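## Task

Pull the cap off the marker, then draw only the numeral 9 on the whiteboard, oriented so the top of the 9 faces the whiteboard's long side that is farthest from the robot.

## Robot and tools

Robot: two arms, left_arm and right_arm, each with six joints and a two-finger gripper. The names are labels only; left_arm sits on the +y side. Bases may be tilted and may stand on mounting plates joined by a metal frame behind the arms; plates and frame are fixed obstacles.

World frame (used by all reported gripper poses and camera calibrations): origin on the table surface midway between the arms, +x out over the table, +z up. Gripper position is in metres, orientation as quaternion wxyz. That point lies between the finger pads, roughly 1 cm short of the tips; fingers extend along the gripper's +z and close along its y. Printed positions can be off, more so when the arm is stretched far.

Row layout (shared by execute_actions and move): a single list of 14 numbers, each between -1 and 1, always covering both arms. First left_arm's six joint values then its opening, then right_arm's six joint values then its opening. Joint order within each arm is strictly: shoulder, elbow, waist, wrist pitch, wrist yaw, wrist roll. Joint values are scaled offsets, not angles: 1.0 equals 1.258 rad for shoulder, 1.238 for elbow, 1.202 for waist, 2.073 for wrist pitch, 2.022 for wrist yaw and for wrist roll. Opening is absolute, not an offset: +1 fully open, -1 shut. Optionally 12 more numbers (0 to 1) may follow: per-joint stiffness multipliers, left_arm's six then right_arm's six in the same joint order; they persist until replaced.

Joint ranges in radians: waist -2.618..3.054, shoulder 0..3.142, elbow 0..3.142, wrist pitch -1.571..1.571, wrist yaw -1.571..1.571, wrist roll -2.094..2.094. True ends may differ by up to 0.036 rad. Requesting more than 0.036 rad beyond an end gets that action rejected for both arms; if the first action of a call fails this, or any action is malformed, nothing in the call runs. A joint pushed past its real end stops there and the result may say "joint sent to its limit" (absence of that line proves nothing).

execute_actions(actions): a list of actions; each action is a table of 1 to 15 rows, one row per 1/30 s step, last row repeated to fill 15 steps (0.5 s per action). Joint offsets in every row are measured from the angles the arm had when that action began, not from the previous row; for a call's first action, from the last reported angles. An empty list just returns the current state and images.

move(target, speed, blocking): target is one row as above, but its offsets are counted from the "Joint positions" in the latest result that showed them. All joints travel in sync, so the hand traces a curve; path time is clamped to 0.5-10 s. speed (rad/s, 0.01-2, default 0.5) caps the joint with the longest travel. Finger openings are applied immediately. Nothing slows for obstacles; faster moves and targets set deeper past contact press harder. The result adds a "move:" line: outcome (done, off_target, moving, held, fault), limits=held or limits=none, and each arm's joint furthest from target. With blocking=false the call returns after 0.5 s; until the move is shown to have ended, use wait or stop before any new row or move.

wait(seconds): 0 to 10 s with arms holding their last command; returns early if a running move ends. stop(): brakes a running move (fingers continue). zoom_image(camera, region): region [x0,y0,x1,y1] in pixels, at most 504x504, of cam_head_left, cam_head_right, cam_high, cam_low, cam_left_wrist or cam_right_wrist. finished_scene(scene): ends scene 1 or 2 irreversibly; the goal must already be met and stay met. Its result gives the next task and may name a failure. Answering without a tool call ends everything.

Motion limits: each joint target is kept within a lead of its measured angle per step (waist 0.202, shoulder 0.258, elbow 0.238, wrist pitch 0.573, wrist yaw and roll 0.522 rad), and if targets would move a hand over 70 mm from where it is, they are shrunk. Big offsets may need several actions; finish leftover motion with a new command. Arms can sag under zero offsets: in a reply's first call send offsets back to the desired angles, then zeros, correcting again when a joint falls short.

Result lines: the state line gives each gripper's pose; Joint positions and Joint velocities list each arm's joints (rad, rad/s) then finger gap (m, 0.094 open); Joint targets shows current drive targets; grip_measured is the opening on the command scale (sensor error up to about 1 mm). Action calls also list step readings; HELD plus an arm label means part of that arm's row was blocked. "joint command not followed" means the clearance check altered targets. Joint torques include offsets and noise. Calibration per camera: K, distortion D, T_world_to_cam and pos_world; fixed cameras may be off by about 2.3 degrees and 9 mm, wrist camera poses follow joint readings.

Gripping: command an opening about 0.03 below grip_measured to hold firmly, less for a light hold. Pads push up to roughly 50-62 N, less on thin parts, briefly more on first touch.

Avoid: knocking or placing anything off the table, dropping the marker or cap, slamming or shoving hard, arms colliding or pressing each other, and drawing any extra marks. Loose objects may be nudged by outside pushes. Holding loads heats motors: MOTOR HOT from 75 °C, a 10 s arm stop at 90 °C, and at 100 °C the arm goes limp and falls (OVER-TEMPERATURE FAULT).

Each tool is called after "Call:" by a JSON object that holds its "api" and its "payload".

## Session

Call:
{"api": "execute_actions", "payload": {"actions": []}}

Scene clock: 0.00 s.
left_arm: end_effector_position=(+0.3832, +0.4312, +0.1864) grip_measured=+1.000 end_effector_quat_wxyz=(+0.365, -0.014, +0.931, +0.001) | right_arm: end_effector_position=(+0.6256, -0.3029, +0.3402) grip_measured=+1.000 end_effector_quat_wxyz=(-0.570, +0.643, -0.418, +0.294)
Joint names: [shoulder, elbow, waist, wrist pitch, wrist yaw, wrist roll]
Joint positions: left_arm=[1.533 0.537 0.501 0.449 0.225 0.518 0.094] | right_arm=[ 1.849  1.284 -0.435  0.506 -0.729 -1.913  0.094]
Joint velocities: left_arm=[-0.002  0.007  0.007 -0.051 -0.051 -0.037  0.   ] | right_arm=[ 0.012  0.002 -0.007 -0.037 -0.081  0.081  0.   ]
Joint torques (N m, as the arm reports them, + toward a larger angle): no reading
Motor temperatures (°C, as the motors report them): left_arm=[24 26 22 23 24 26] | right_arm=[24 23 26 26 23 25]
Joint targets: left_arm=[1.530 0.540 0.499 0.443 0.231 0.519] | right_arm=[1.836 1.293 -0.430 0.503 -0.739 -1.903]
Joint stiffness scale: left_arm=[1. 1. 1. 1. 1. 1.] | right_arm=[1. 1. 1. 1. 1. 1.]

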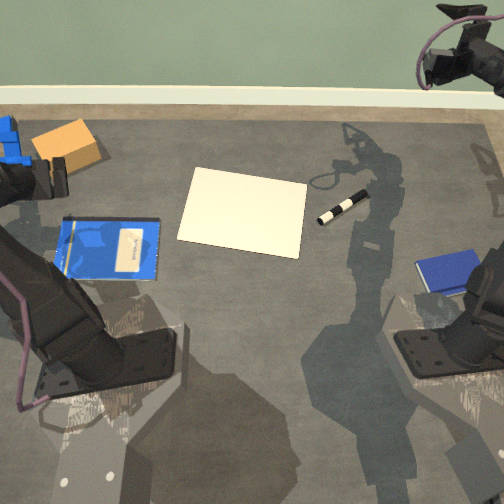

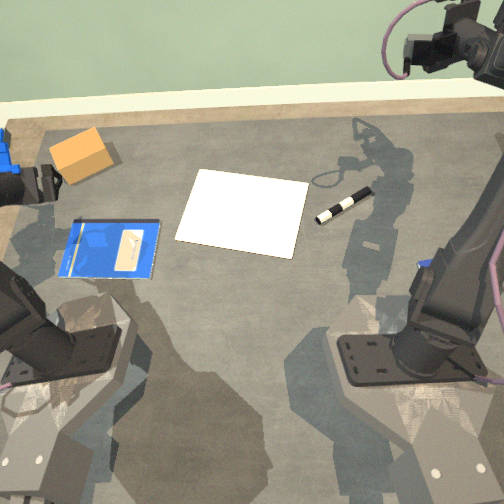

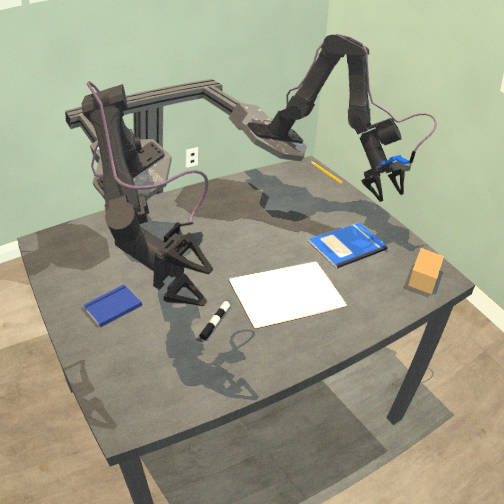

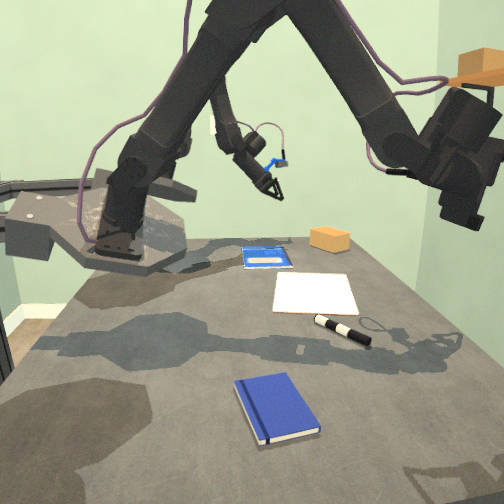

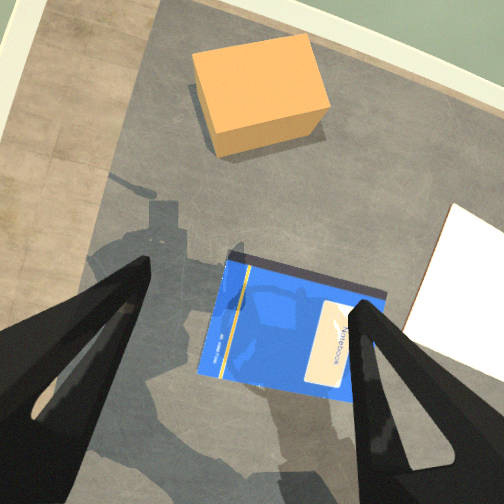

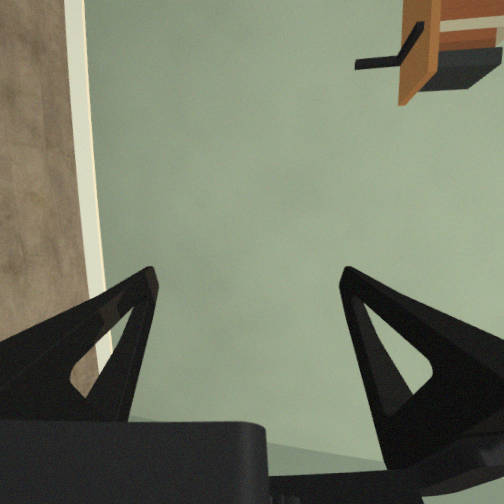

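Call:
{"api": "zoom_image", "payload": {"camera": "cam_head_left", "region": [290,160,400,250]}}

Call:
{"api": "zoom_image", "payload": {"camera": "cam_high", "region": [170,250,360,360]}}

Region (290, 160, 400, 250) of cam_head_left's 504x504 image, scaled by 4.582, with more detail than that image has; it fills the top 412 rows of this view, and the rest is white.

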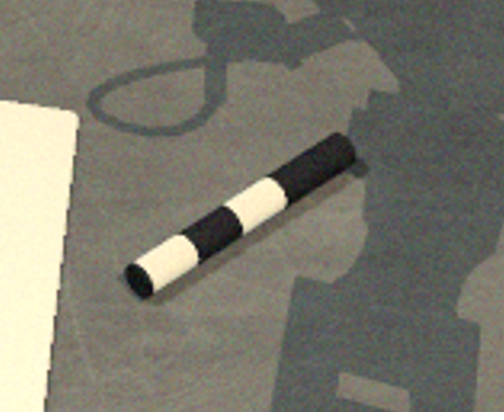

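Region (170, 250, 360, 360) of cam_high's 504x504 image, scaled by 2.653, with more detail than that image has; it fills the top 292 rows of this view, and the rest is white.

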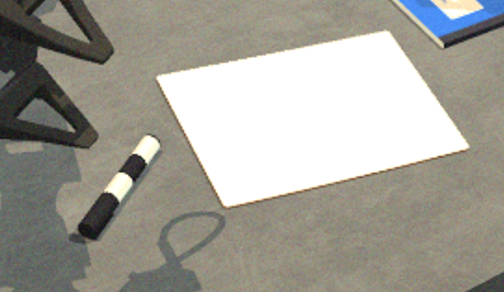

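Call:
{"api": "move", "payload": {"target": [0,0,0.3,0,0,0,1, 0,0,0.3,0,0,0,1], "speed": 0.8}}

Call:
{"api": "move", "payload": {"target": [0.25,0,0,0,0,0,1, -0.25,0,0,0,0,0,1], "speed": 0.8}}

Call:
{"api": "move", "payload": {"target": [0,0.3,0,0,0,0,1, 0,-0.3,0,0,0,0,1], "speed": 0.8}}

Scene clock: 4.57 s.
left_arm: end_effector_position=(+0.2966, +0.5463, +0.1659) grip_measured=+1.000 end_effector_quat_wxyz=(+0.302, -0.151, +0.936, +0.102) | right_arm: end_effector_position=(+0.6080, -0.1189, +0.4026) grip_measured=+1.000 end_effector_quat_wxyz=(-0.662, +0.657, -0.294, +0.209)
Joint names: [shoulder, elbow, waist, wrist pitch, wrist yaw, wrist roll]
Joint positions: left_arm=[1.533 0.537 0.861 0.449 0.219 0.518 0.094] | right_arm=[ 1.849  1.284 -0.076  0.506 -0.722 -1.917  0.094]
Joint velocities: left_arm=[ 0.017 -0.022  0.002  0.037  0.022  0.037  0.   ] | right_arm=[-0.002 -0.017 -0.002 -0.037 -0.051  0.022  0.   ]
Joint torques (N m, as the arm reports them, + toward a larger angle): left_arm=[-6.32  4.34 -0.1   1.45  0.28  0.02] | right_arm=[-11.44   6.77   3.26   1.39  -0.37   0.09]
Motor temperatures (°C, as the motors report them): left_arm=[24 26 22 23 24 26] | right_arm=[26 24 26 27 23 25]
Joint targets: left_arm=[1.533 0.537 0.862 0.449 0.225 0.518] | right_arm=[1.849 1.284 -0.075 0.506 -0.729 -1.913]
Joint stiffness scale: left_arm=[1. 1. 1. 1. 1. 1.] | right_arm=[1. 1. 1. 1. 1. 1.]
move: done; limits=none; left_arm: farthest joint: the wrist yaw, 0.006 radians from its target (0.000 radians at the start); right_arm: farthest joint: the wrist yaw, 0.007 radians from its target (0.000 radians at the start)
camera_calibration (this result's frames):
cam_left_wrist: T_world_to_cam=[[0.537715, -0.843074, -0.00943825, 0.30266], [-0.839462, -0.536387, 0.0871305, 0.549871], [-0.07852, -0.0389284, -0.996152, 0.311039], [0, 0, 0, 1]] pos_world=[0.323273, 0.562217, 0.264788]
cam_right_wrist: T_world_to_cam=[[0.0813457, -0.0443641, 0.995698, -0.453392], [0.192192, -0.979561, -0.0593467, -0.192088], [0.97798, 0.196193, -0.0711567, -0.434309], [0, 0, 0, 1]] pos_world=[0.498545, -0.123068, 0.409138]

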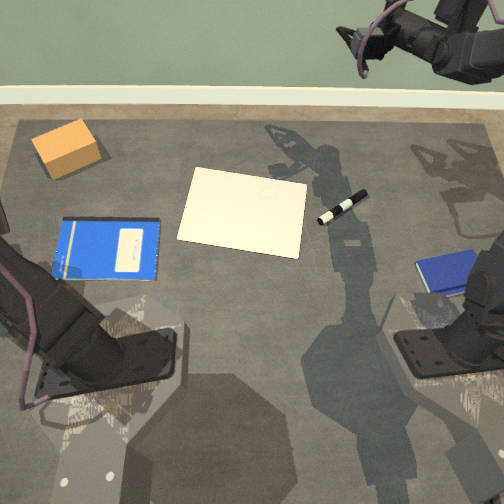

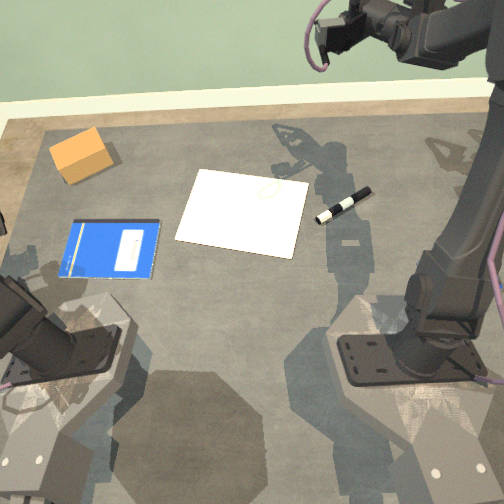

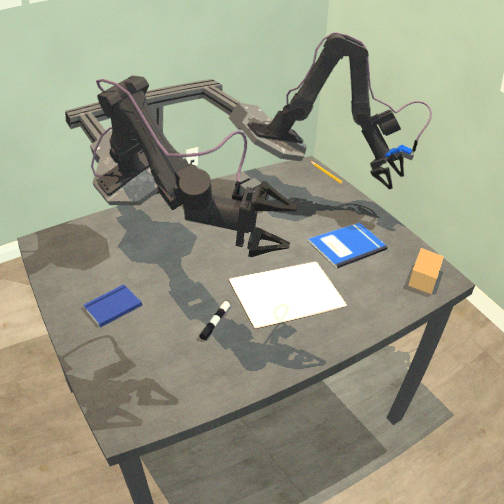

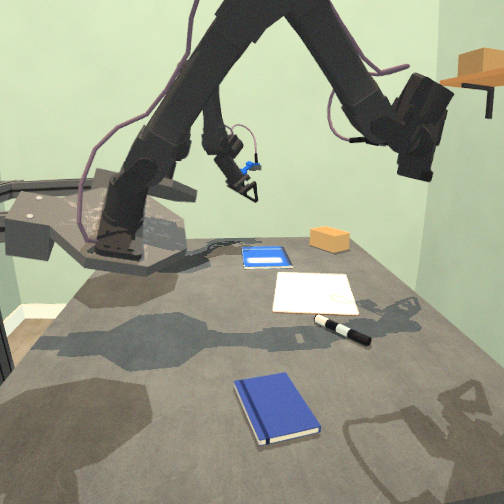

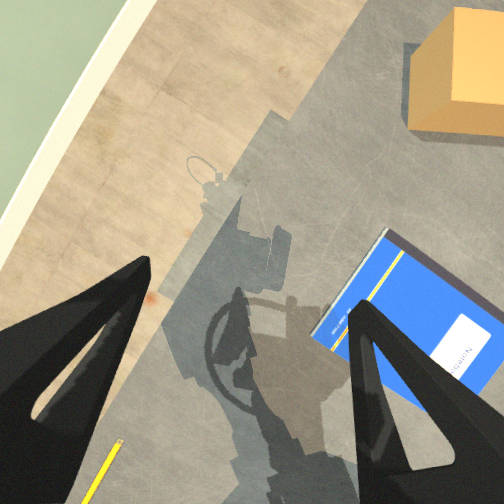

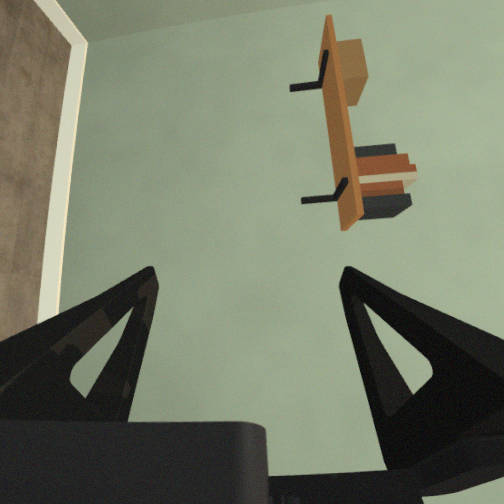

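Scene clock: 5.67 s.
left_arm: end_effector_position=(+0.2529, +0.4870, +0.0731) grip_measured=+1.000 end_effector_quat_wxyz=(+0.191, -0.172, +0.967, +0.002) | right_arm: end_effector_position=(+0.5819, -0.1728, +0.5604) grip_measured=+1.000 end_effector_quat_wxyz=(+0.691, -0.597, +0.225, -0.338)
Joint names: [shoulder, elbow, waist, wrist pitch, wrist yaw, wrist roll]
Joint positions: left_arm=[1.842 0.537 0.861 0.449 0.218 0.518 0.094] | right_arm=[ 1.534  1.28  -0.076  0.513 -0.716 -1.923  0.094]
Joint velocities: left_arm=[-0.007 -0.012  0.012  0.051 -0.051 -0.037  0.   ] | right_arm=[ 0.002 -0.002 -0.002  0.051 -0.037 -0.022  0.   ]
Joint torques (N m, as the arm reports them, + toward a larger angle): left_arm=[-6.32  2.24 -0.15  0.95  0.24  0.04] | right_arm=[-9.45  7.98  2.38  1.34 -0.23  0.08]
Motor temperatures (°C, as the motors report them): left_arm=[25 26 22 23 24 26] | right_arm=[26 24 26 27 23 25]
Joint targets: left_arm=[1.847 0.537 0.861 0.449 0.219 0.518] | right_arm=[1.535 1.284 -0.076 0.506 -0.722 -1.917]
Joint stiffness scale: left_arm=[1. 1. 1. 1. 1. 1.] | right_arm=[1. 1. 1. 1. 1. 1.]
move: done; limits=none; left_arm: farthest joint: the shoulder, 0.005 radians from its target (0.315 radians at the start); right_arm: farthest joint: the wrist pitch, 0.007 radians from its target (0.000 radians at the start)
camera_calibration (this result's frames):
cam_left_wrist: T_world_to_cam=[[0.537829, -0.838157, 0.0907386, 0.265609], [-0.799624, -0.47306, 0.369887, 0.427896], [-0.267098, -0.271493, -0.924635, 0.36861], [0, 0, 0, 1]] pos_world=[0.297759, 0.525117, 0.158456]
cam_right_wrist: T_world_to_cam=[[-0.225143, -0.0493831, 0.973073, -0.420659], [0.101563, -0.994463, -0.0269697, -0.198497], [0.969018, 0.0927562, 0.228912, -0.567814], [0, 0, 0, 1]] pos_world=[0.475674, -0.165503, 0.533958]

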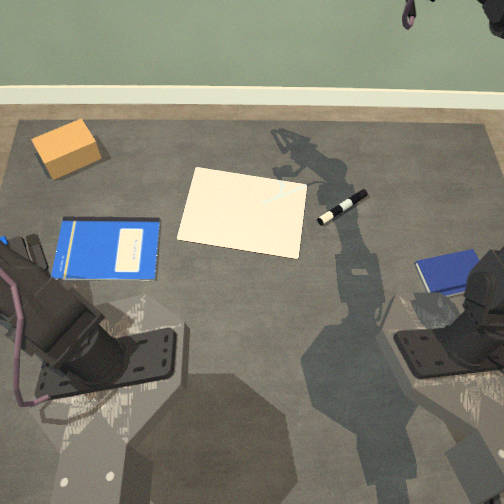

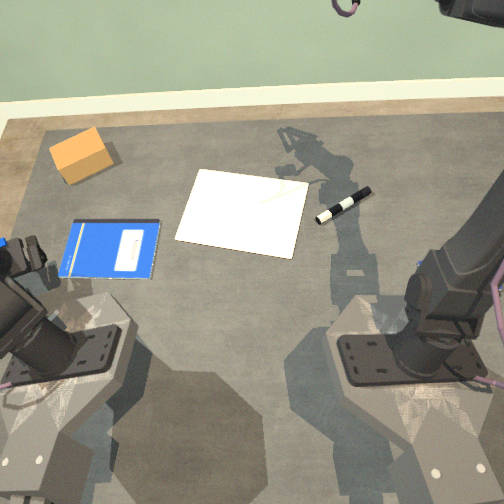

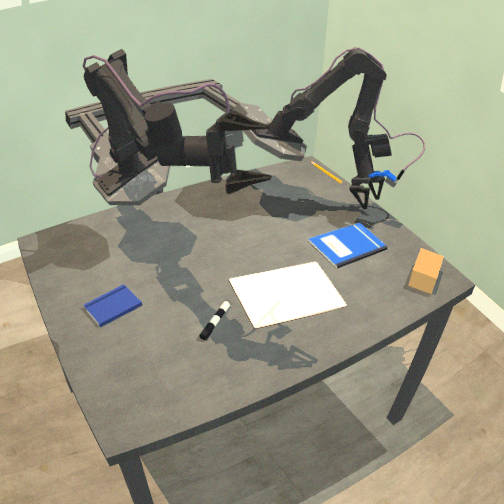

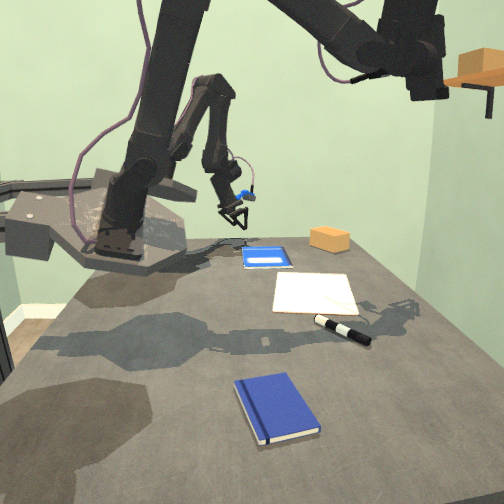

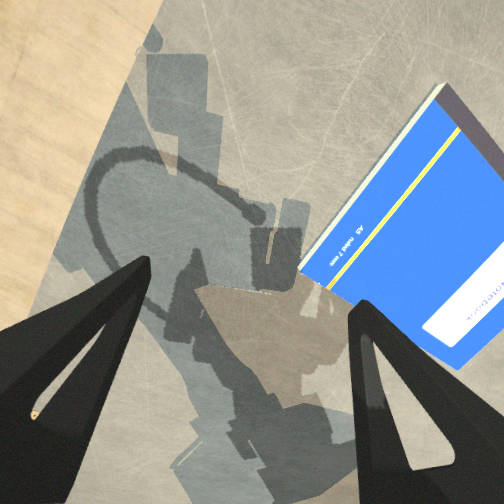

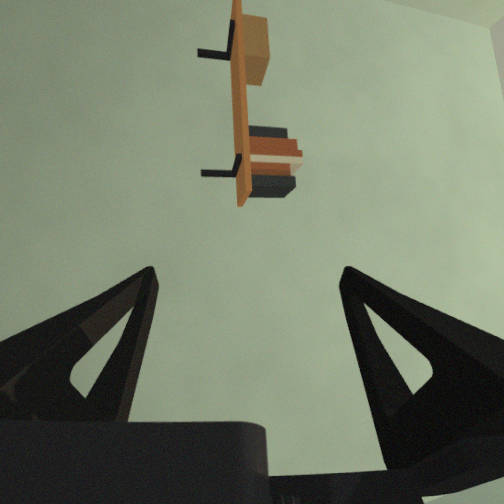

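Scene clock: 6.67 s.
left_arm: end_effector_position=(+0.3561, +0.6197, +0.1389) grip_measured=+1.000 end_effector_quat_wxyz=(+0.324, -0.147, +0.926, +0.123) | right_arm: end_effector_position=(+0.5200, -0.1281, +0.4107) grip_measured=+1.000 end_effector_quat_wxyz=(-0.651, +0.668, -0.306, +0.192)
Joint names: [shoulder, elbow, waist, wrist pitch, wrist yaw, wrist roll]
Joint positions: left_arm=[1.842 0.899 0.861 0.462 0.218 0.518 0.094] | right_arm=[ 1.534  0.909 -0.076  0.508 -0.712 -1.928  0.094]
Joint velocities: left_arm=[-0.012 -0.007  0.002  0.007  0.022 -0.007  0.   ] | right_arm=[-0.002  0.012 -0.002  0.022  0.037 -0.007  0.   ]
Joint torques (N m, as the arm reports them, + toward a larger angle): left_arm=[-8.74  5.35 -0.2   1.41  0.19  0.03] | right_arm=[-8.54  6.52  2.34  1.41 -0.38  0.09]
Motor temperatures (°C, as the motors report them): left_arm=[25 26 22 23 24 26] | right_arm=[26 24 26 27 23 25]
Joint targets: left_arm=[1.842 0.909 0.861 0.449 0.218 0.518] | right_arm=[1.534 0.908 -0.076 0.513 -0.716 -1.923]
Joint stiffness scale: left_arm=[1. 1. 1. 1. 1. 1.] | right_arm=[1. 1. 1. 1. 1. 1.]
move: done; limits=none; left_arm: farthest joint: the wrist pitch, 0.013 radians from its target (0.000 radians at the start); right_arm: farthest joint: the wrist pitch, 0.005 radians from its target (0.000 radians at the start)
camera_calibration (this result's frames):
cam_left_wrist: T_world_to_cam=[[0.540348, -0.840889, -0.0305022, 0.332948], [-0.840554, -0.541088, 0.0263247, 0.653308], [-0.0386405, 0.0114142, -0.999188, 0.246734], [0, 0, 0, 1]] pos_world=[0.378766, 0.630653, 0.239491]
cam_right_wrist: T_world_to_cam=[[0.131148, -0.0292716, 0.990931, -0.476796], [0.198625, -0.97852, -0.0551928, -0.18868], [0.971261, 0.204062, -0.122517, -0.320239], [0, 0, 0, 1]] pos_world=[0.411043, -0.133235, 0.422823]

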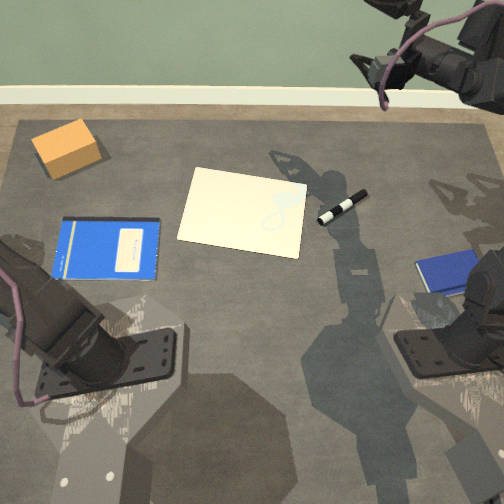

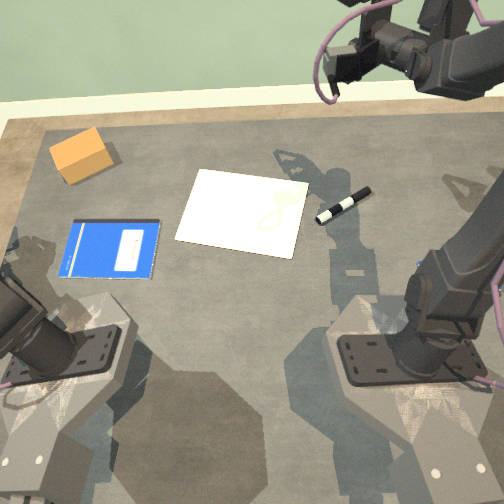

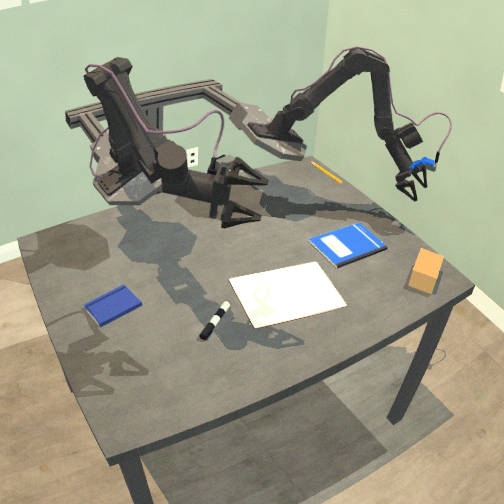

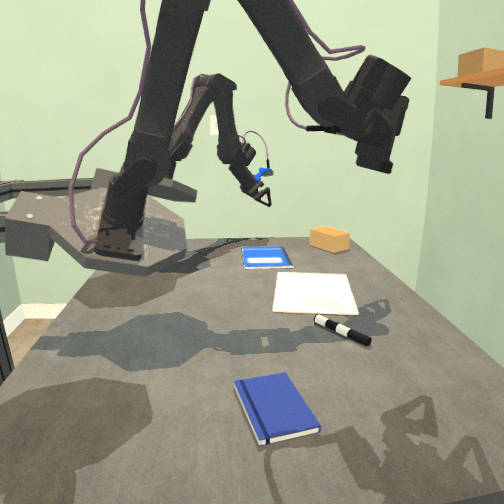

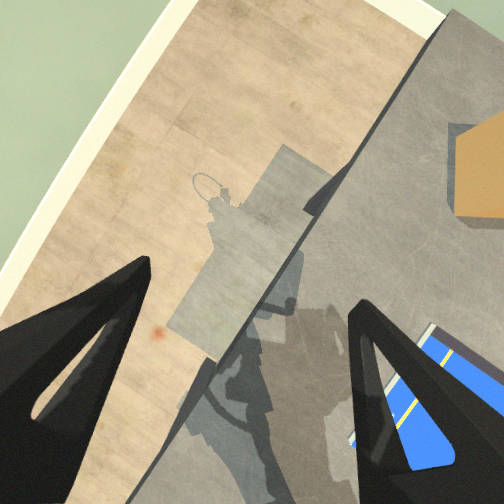

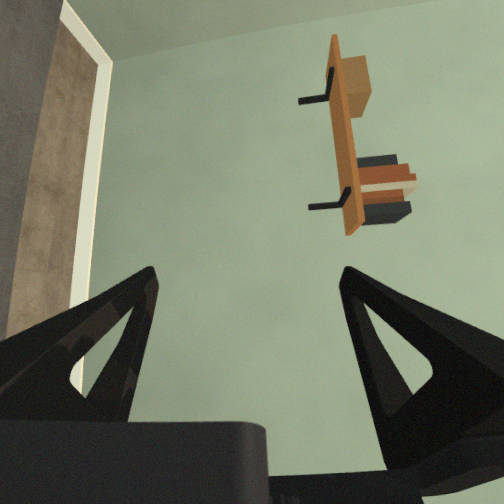

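Call:
{"api": "move", "payload": {"target": [0,0,0,0.25,0,0,1, 0,0,0,-0.25,0,0,1], "speed": 1}}

Call:
{"api": "move", "payload": {"target": [0,0,0,0,-0.3,0,1, 0,0,0,0,0.352,0,1], "speed": 1}}

Scene clock: 10.80 s.
left_arm: end_effector_position=(+0.4004, +0.6801, +0.2383) grip_measured=+1.000 end_effector_quat_wxyz=(+0.489, -0.104, +0.819, +0.283) | right_arm: end_effector_position=(+0.4572, -0.1078, +0.3321) grip_measured=+1.000 end_effector_quat_wxyz=(-0.560, +0.727, -0.397, -0.014)
Joint names: [shoulder, elbow, waist, wrist pitch, wrist yaw, wrist roll]
Joint positions: left_arm=[1.842 0.898 0.861 0.978 0.218 0.518 0.094] | right_arm=[ 1.534  0.909 -0.076  0.005 -0.7   -1.932  0.094]
Joint velocities: left_arm=[-0.007 -0.012  0.027  0.051  0.007  0.037  0.   ] | right_arm=[-0.002  0.022 -0.002 -0.007 -0.037 -0.081  0.   ]
Joint torques (N m, as the arm reports them, + toward a larger angle): left_arm=[-9.3   5.02 -0.22  2.04  0.14  0.02] | right_arm=[-8.13  6.18  2.3   0.88 -0.61  0.05]
Motor temperatures (°C, as the motors report them): left_arm=[26 26 22 24 24 26] | right_arm=[26 24 26 27 23 25]
Joint targets: left_arm=[1.842 0.898 0.861 0.980 0.218 0.518] | right_arm=[1.534 0.909 -0.076 -0.010 -0.712 -1.928]
Joint stiffness scale: left_arm=[1. 1. 1. 1. 1. 1.] | right_arm=[1. 1. 1. 1. 1. 1.]
move: done; limits=none; left_arm: farthest joint: the wrist pitch, 0.003 radians from its target (0.518 radians at the start); right_arm: farthest joint: the wrist pitch, 0.015 radians from its target (0.519 radians at the start)
camera_calibration (this result's frames):
cam_left_wrist: T_world_to_cam=[[0.588045, -0.788369, -0.180768, 0.343827], [-0.763761, -0.467674, -0.444917, 0.752259], [0.266218, 0.399695, -0.877139, -0.0681579], [0, 0, 0, 1]] pos_world=[0.390505, 0.650116, 0.337062]
cam_right_wrist: T_world_to_cam=[[0.570048, 0.0586216, 0.819517, -0.524287], [0.29688, -0.944755, -0.138926, -0.17411], [0.766099, 0.322493, -0.55596, -0.0225487], [0, 0, 0, 1]] pos_world=[0.367833, -0.126485, 0.392938]

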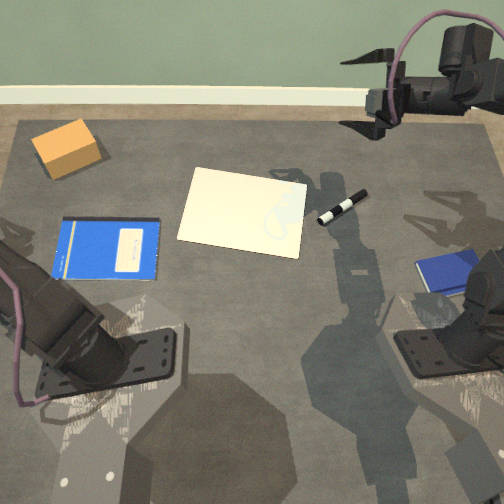

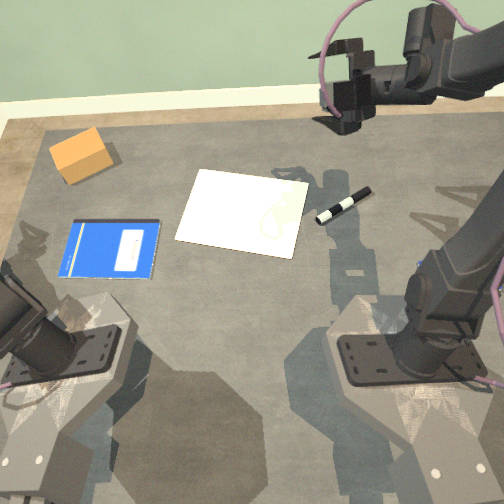

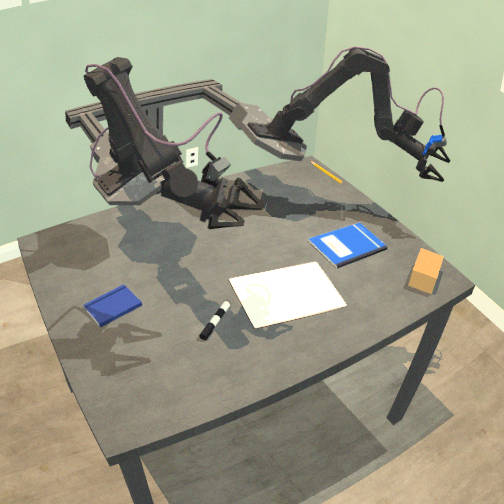

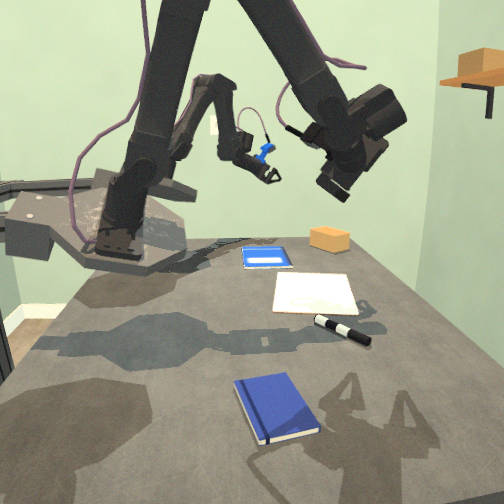

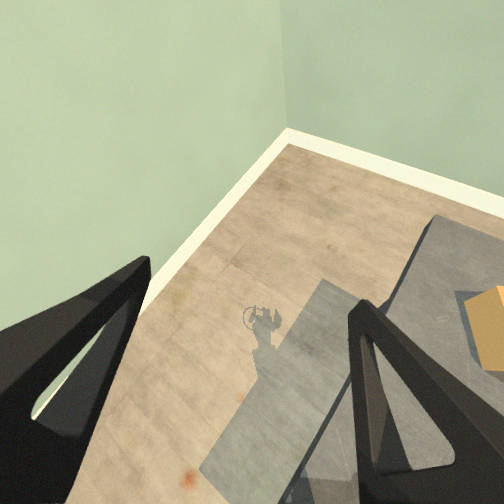

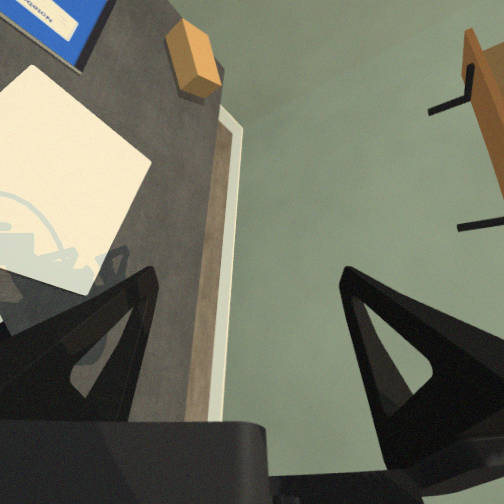

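Scene clock: 12.43 s.
left_arm: end_effector_position=(+0.3135, +0.7394, +0.2385) grip_measured=+1.000 end_effector_quat_wxyz=(+0.321, -0.266, +0.781, +0.465) | right_arm: end_effector_position=(+0.4889, -0.2081, +0.2642) grip_measured=+1.000 end_effector_quat_wxyz=(-0.303, +0.755, -0.553, +0.177)
Joint names: [shoulder, elbow, waist, wrist pitch, wrist yaw, wrist roll]
Joint positions: left_arm=[ 1.842  0.899  0.861  0.978 -0.381  0.518  0.094] | right_arm=[ 1.534  0.909 -0.076  0.005  0.018 -1.935  0.094]
Joint velocities: left_arm=[-0.007 -0.012 -0.012 -0.037  0.037 -0.037  0.   ] | right_arm=[-0.012 -0.002 -0.007  0.066 -0.007  0.007  0.   ]
Joint torques (N m, as the arm reports them, + toward a larger angle): left_arm=[-9.25  4.97 -0.06  2.01 -0.05  0.02] | right_arm=[-8.24  6.25  2.13  1.09 -0.25  0.06]
Motor temperatures (°C, as the motors report them): left_arm=[26 26 22 24 24 26] | right_arm=[26 24 26 28 23 25]
Joint targets: left_arm=[1.842 0.899 0.861 0.978 -0.388 0.518] | right_arm=[1.534 0.909 -0.076 0.005 0.012 -1.932]
Joint stiffness scale: left_arm=[1. 1. 1. 1. 1. 1.] | right_arm=[1. 1. 1. 1. 1. 1.]
move: done; limits=none; left_arm: farthest joint: the wrist yaw, 0.008 radians from its target (0.607 radians at the start); right_arm: farthest joint: the wrist yaw, 0.006 radians from its target (0.712 radians at the start)
camera_calibration (this result's frames):
cam_left_wrist: T_world_to_cam=[[0.854655, -0.337791, -0.394286, 0.0758891], [-0.491677, -0.770528, -0.405637, 0.842981], [-0.166788, 0.540541, -0.82462, -0.0495011], [0, 0, 0, 1]] pos_world=[0.341359, 0.701932, 0.331046]
cam_right_wrist: T_world_to_cam=[[0.711665, 0.222677, 0.666294, -0.475445], [-0.0954126, -0.909011, 0.405703, -0.23236], [0.69601, -0.352297, -0.625665, -0.140021], [0, 0, 0, 1]] pos_world=[0.413644, -0.154676, 0.323449]

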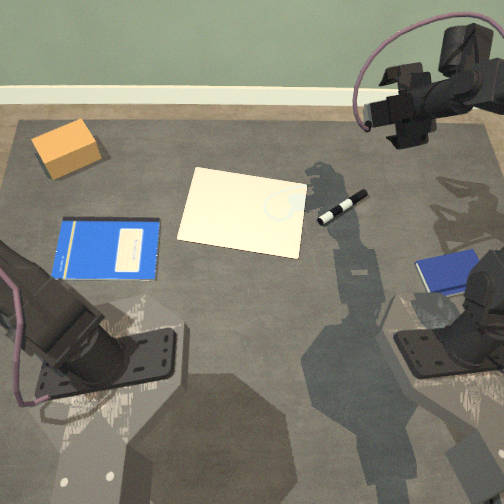

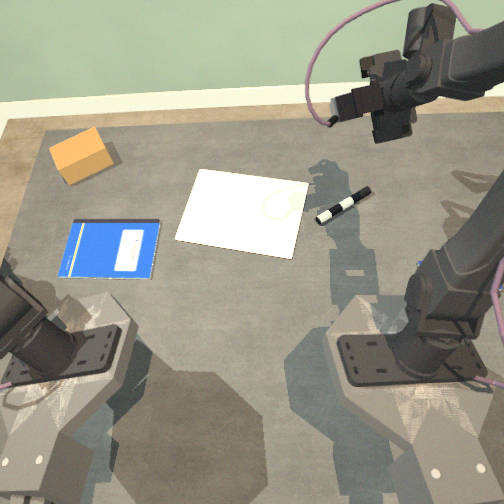

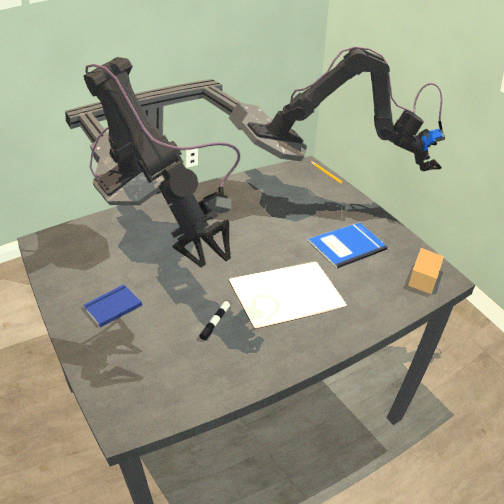

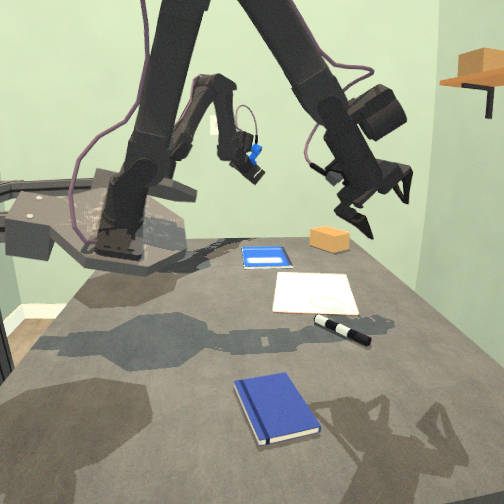

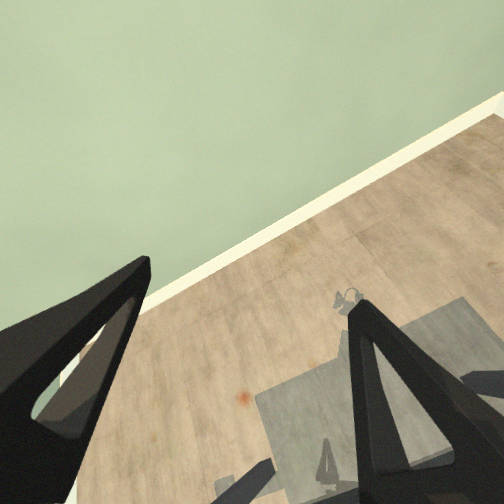

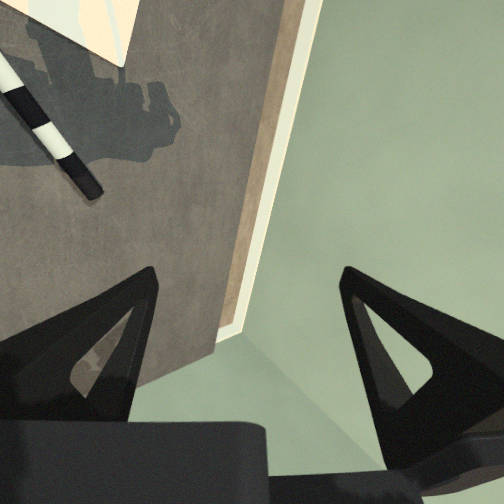

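Call:
{"api": "move", "payload": {"target": [0.603,0.566,-0.966,-0.231,0.188,0.027,1, 0.593,0.608,-0.142,-0.296,0.028,0.9,1], "speed": 1}}

Call:
{"api": "move", "payload": {"target": [0,0,0,0,0,0,1, 0,0,0,0,0,0.5,1], "speed": 1.5}}

Scene clock: 22.70 s.
left_arm: end_effector_position=(+0.6131, +0.0619, +0.1243) grip_measured=+1.000 end_effector_quat_wxyz=(+0.453, +0.262, +0.846, -0.100) | right_arm: end_effector_position=(+0.4886, -0.2473, +0.0766) grip_measured=+1.000 end_effector_quat_wxyz=(+0.002, -0.005, +0.996, +0.094)
Joint names: [shoulder, elbow, waist, wrist pitch, wrist yaw, wrist roll]
Joint positions: left_arm=[ 2.597  1.572 -0.296  0.514 -0.009  0.565  0.094] | right_arm=[ 2.279  1.629 -0.247 -0.605  0.075 -0.119  0.094]
Joint velocities: left_arm=[-0.017  0.012  0.007 -0.051  0.022 -0.022  0.   ] | right_arm=[-0.012 -0.007 -0.017 -0.007  0.007 -0.066  0.   ]
Joint torques (N m, as the arm reports them, + toward a larger angle): left_arm=[-11.26   7.26  -5.2    1.53   0.4    0.11] | right_arm=[-12.78   7.71   3.3    0.02  -0.1    0.07]
Motor temperatures (°C, as the motors report them): left_arm=[28 27 22 26 24 26] | right_arm=[27 25 26 28 23 25]
Joint targets: left_arm=[2.601 1.599 -0.300 0.499 -0.001 0.572] | right_arm=[2.280 1.661 -0.246 -0.609 0.075 -0.115]
Joint stiffness scale: left_arm=[1. 1. 1. 1. 1. 1.] | right_arm=[1. 1. 1. 1. 1. 1.]
move: off_target (left_arm, right_arm); limits=none; left_arm: farthest joint: the elbow, 0.028 radians from its target (0.701 radians at the start); right_arm: farthest joint: the elbow, 0.033 radians from its target (0.753 radians at the start)
camera_calibration (this result's frames):
cam_left_wrist: T_world_to_cam=[[-0.378345, -0.921911, 0.0832751, 0.278734], [-0.909589, 0.353573, -0.218254, 0.585204], [0.171767, -0.158321, -0.972332, 0.126598], [0, 0, 0, 1]] pos_world=[0.616007, 0.0700988, 0.227607]
cam_right_wrist: T_world_to_cam=[[0.0344275, -0.984319, -0.173003, -0.24481], [-0.800144, -0.130868, 0.585357, 0.331049], [-0.598819, 0.118275, -0.792103, 0.490853], [0, 0, 0, 1]] pos_world=[0.567248, -0.255703, 0.152672]

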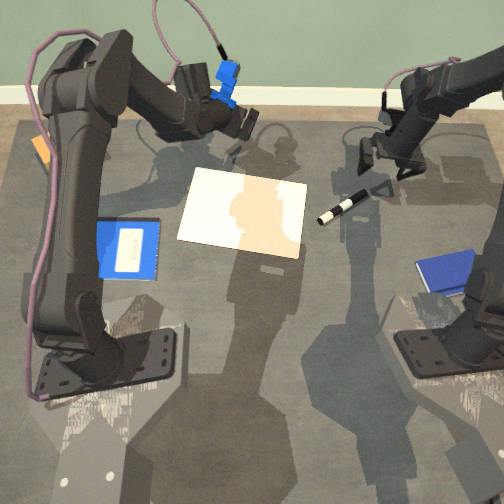

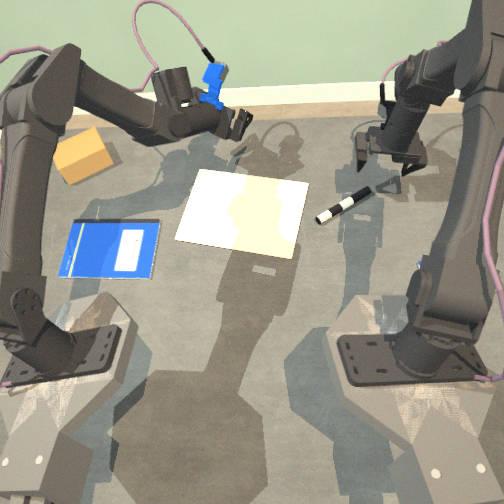

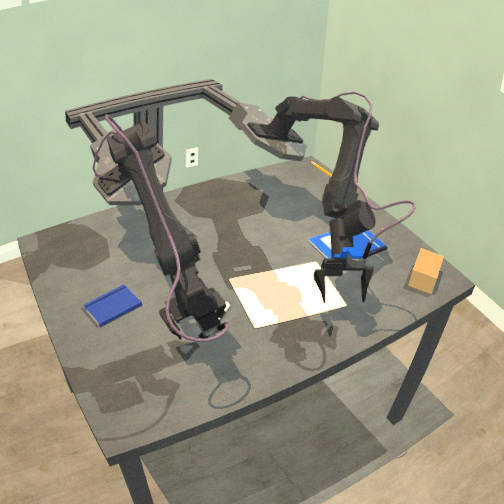

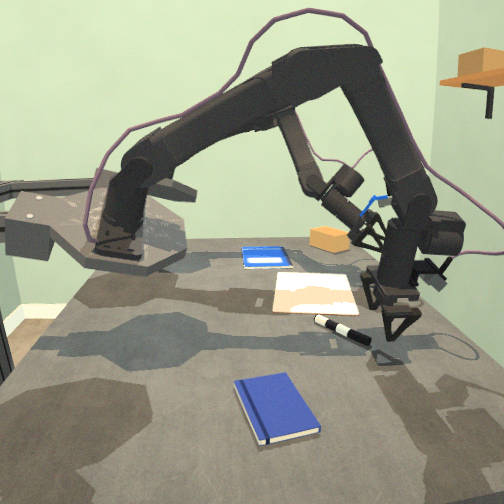

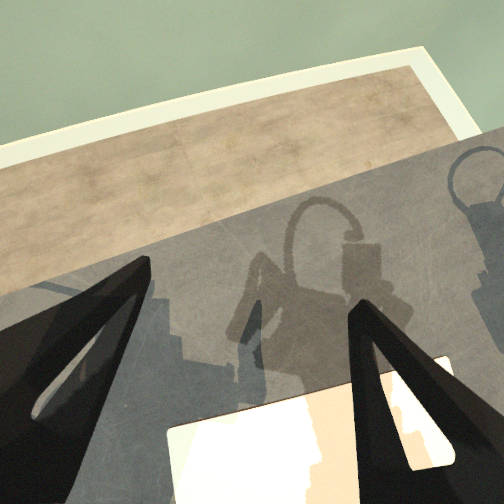

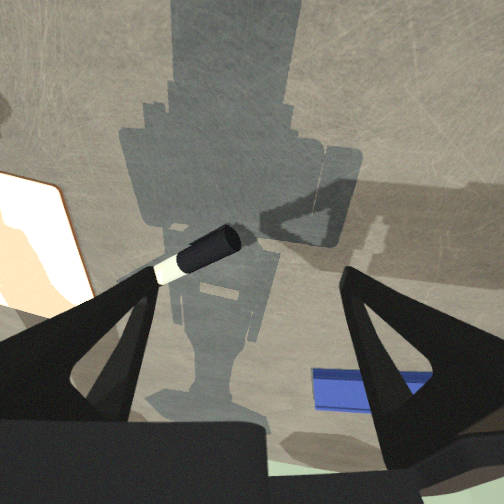

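Scene clock: 24.43 s.
left_arm: end_effector_position=(+0.6131, +0.0620, +0.1243) grip_measured=+1.000 end_effector_quat_wxyz=(+0.453, +0.262, +0.846, -0.099) | right_arm: end_effector_position=(+0.4886, -0.2473, +0.0766) grip_measured=+1.000 end_effector_quat_wxyz=(-0.044, +0.475, +0.875, +0.084)
Joint names: [shoulder, elbow, waist, wrist pitch, wrist yaw, wrist roll]
Joint positions: left_arm=[ 2.597  1.572 -0.296  0.514 -0.01   0.565  0.094] | right_arm=[ 2.279  1.629 -0.247 -0.605  0.075  0.886  0.094]
Joint velocities: left_arm=[ 0.002 -0.002  0.007  0.007  0.051  0.066  0.   ] | right_arm=[-0.002  0.007 -0.022 -0.051 -0.022  0.022  0.   ]
Joint torques (N m, as the arm reports them, + toward a larger angle): left_arm=[-11.47   5.31  -4.81   1.71   0.33   0.04] | right_arm=[-12.86   4.87   3.22   0.07  -0.1    0.07]
Motor temperatures (°C, as the motors report them): left_arm=[29 27 22 26 24 26] | right_arm=[28 25 26 28 23 25]
Joint targets: left_arm=[2.597 1.572 -0.296 0.514 -0.009 0.565] | right_arm=[2.279 1.629 -0.247 -0.605 0.075 0.892]
Joint stiffness scale: left_arm=[1. 1. 1. 1. 1. 1.] | right_arm=[1. 1. 1. 1. 1. 1.]
move: done; limits=none; left_arm: farthest joint: the wrist yaw, 0.001 radians from its target (0.000 radians at the start); right_arm: farthest joint: the wrist roll, 0.006 radians from its target (1.011 radians at the start)
camera_calibration (this result's frames):
cam_left_wrist: T_world_to_cam=[[-0.378083, -0.922038, 0.0830626, 0.278672], [-0.9097, 0.353375, -0.218111, 0.585252], [0.171754, -0.158026, -0.972383, 0.126576], [0, 0, 0, 1]] pos_world=[0.616025, 0.0701345, 0.227583]
cam_right_wrist: T_world_to_cam=[[-0.825449, -0.556636, -0.093754, 0.275017], [-0.445088, 0.539672, 0.714598, 0.313481], [-0.347175, 0.631593, -0.693224, 0.48726], [0, 0, 0, 1]] pos_world=[0.535703, -0.323843, 0.139552]

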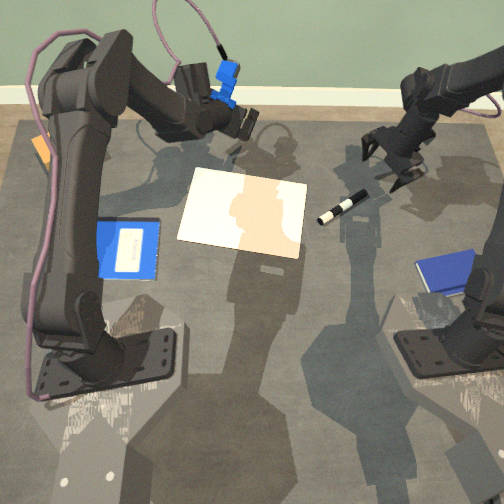

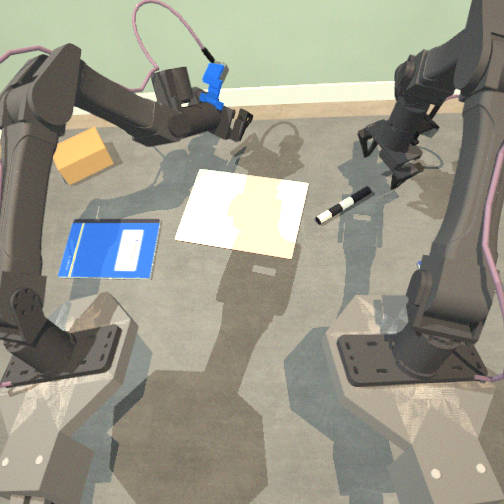

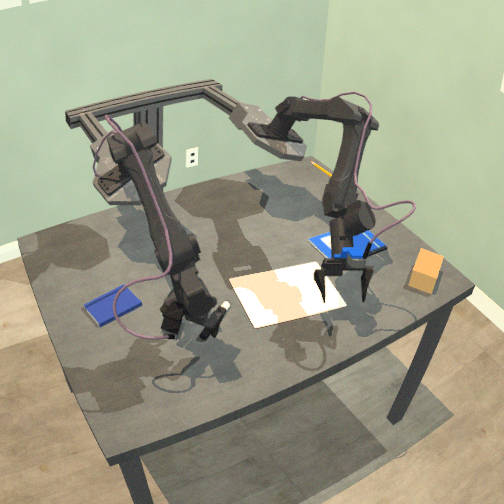

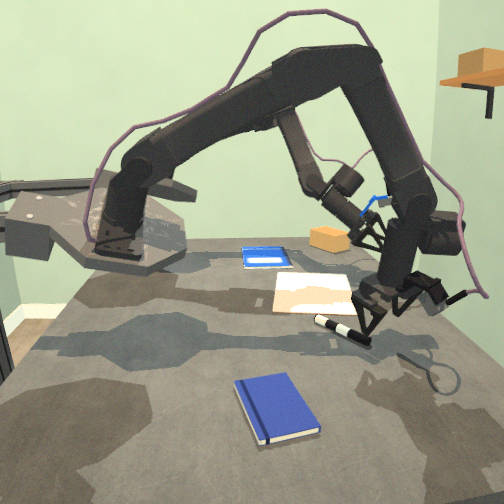

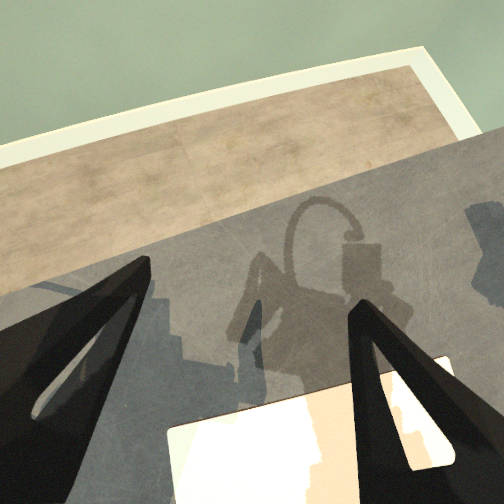

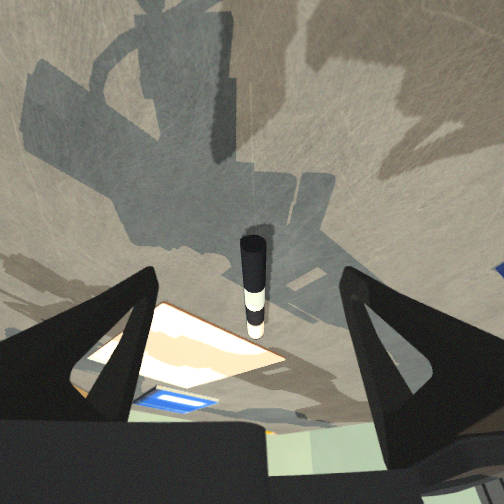

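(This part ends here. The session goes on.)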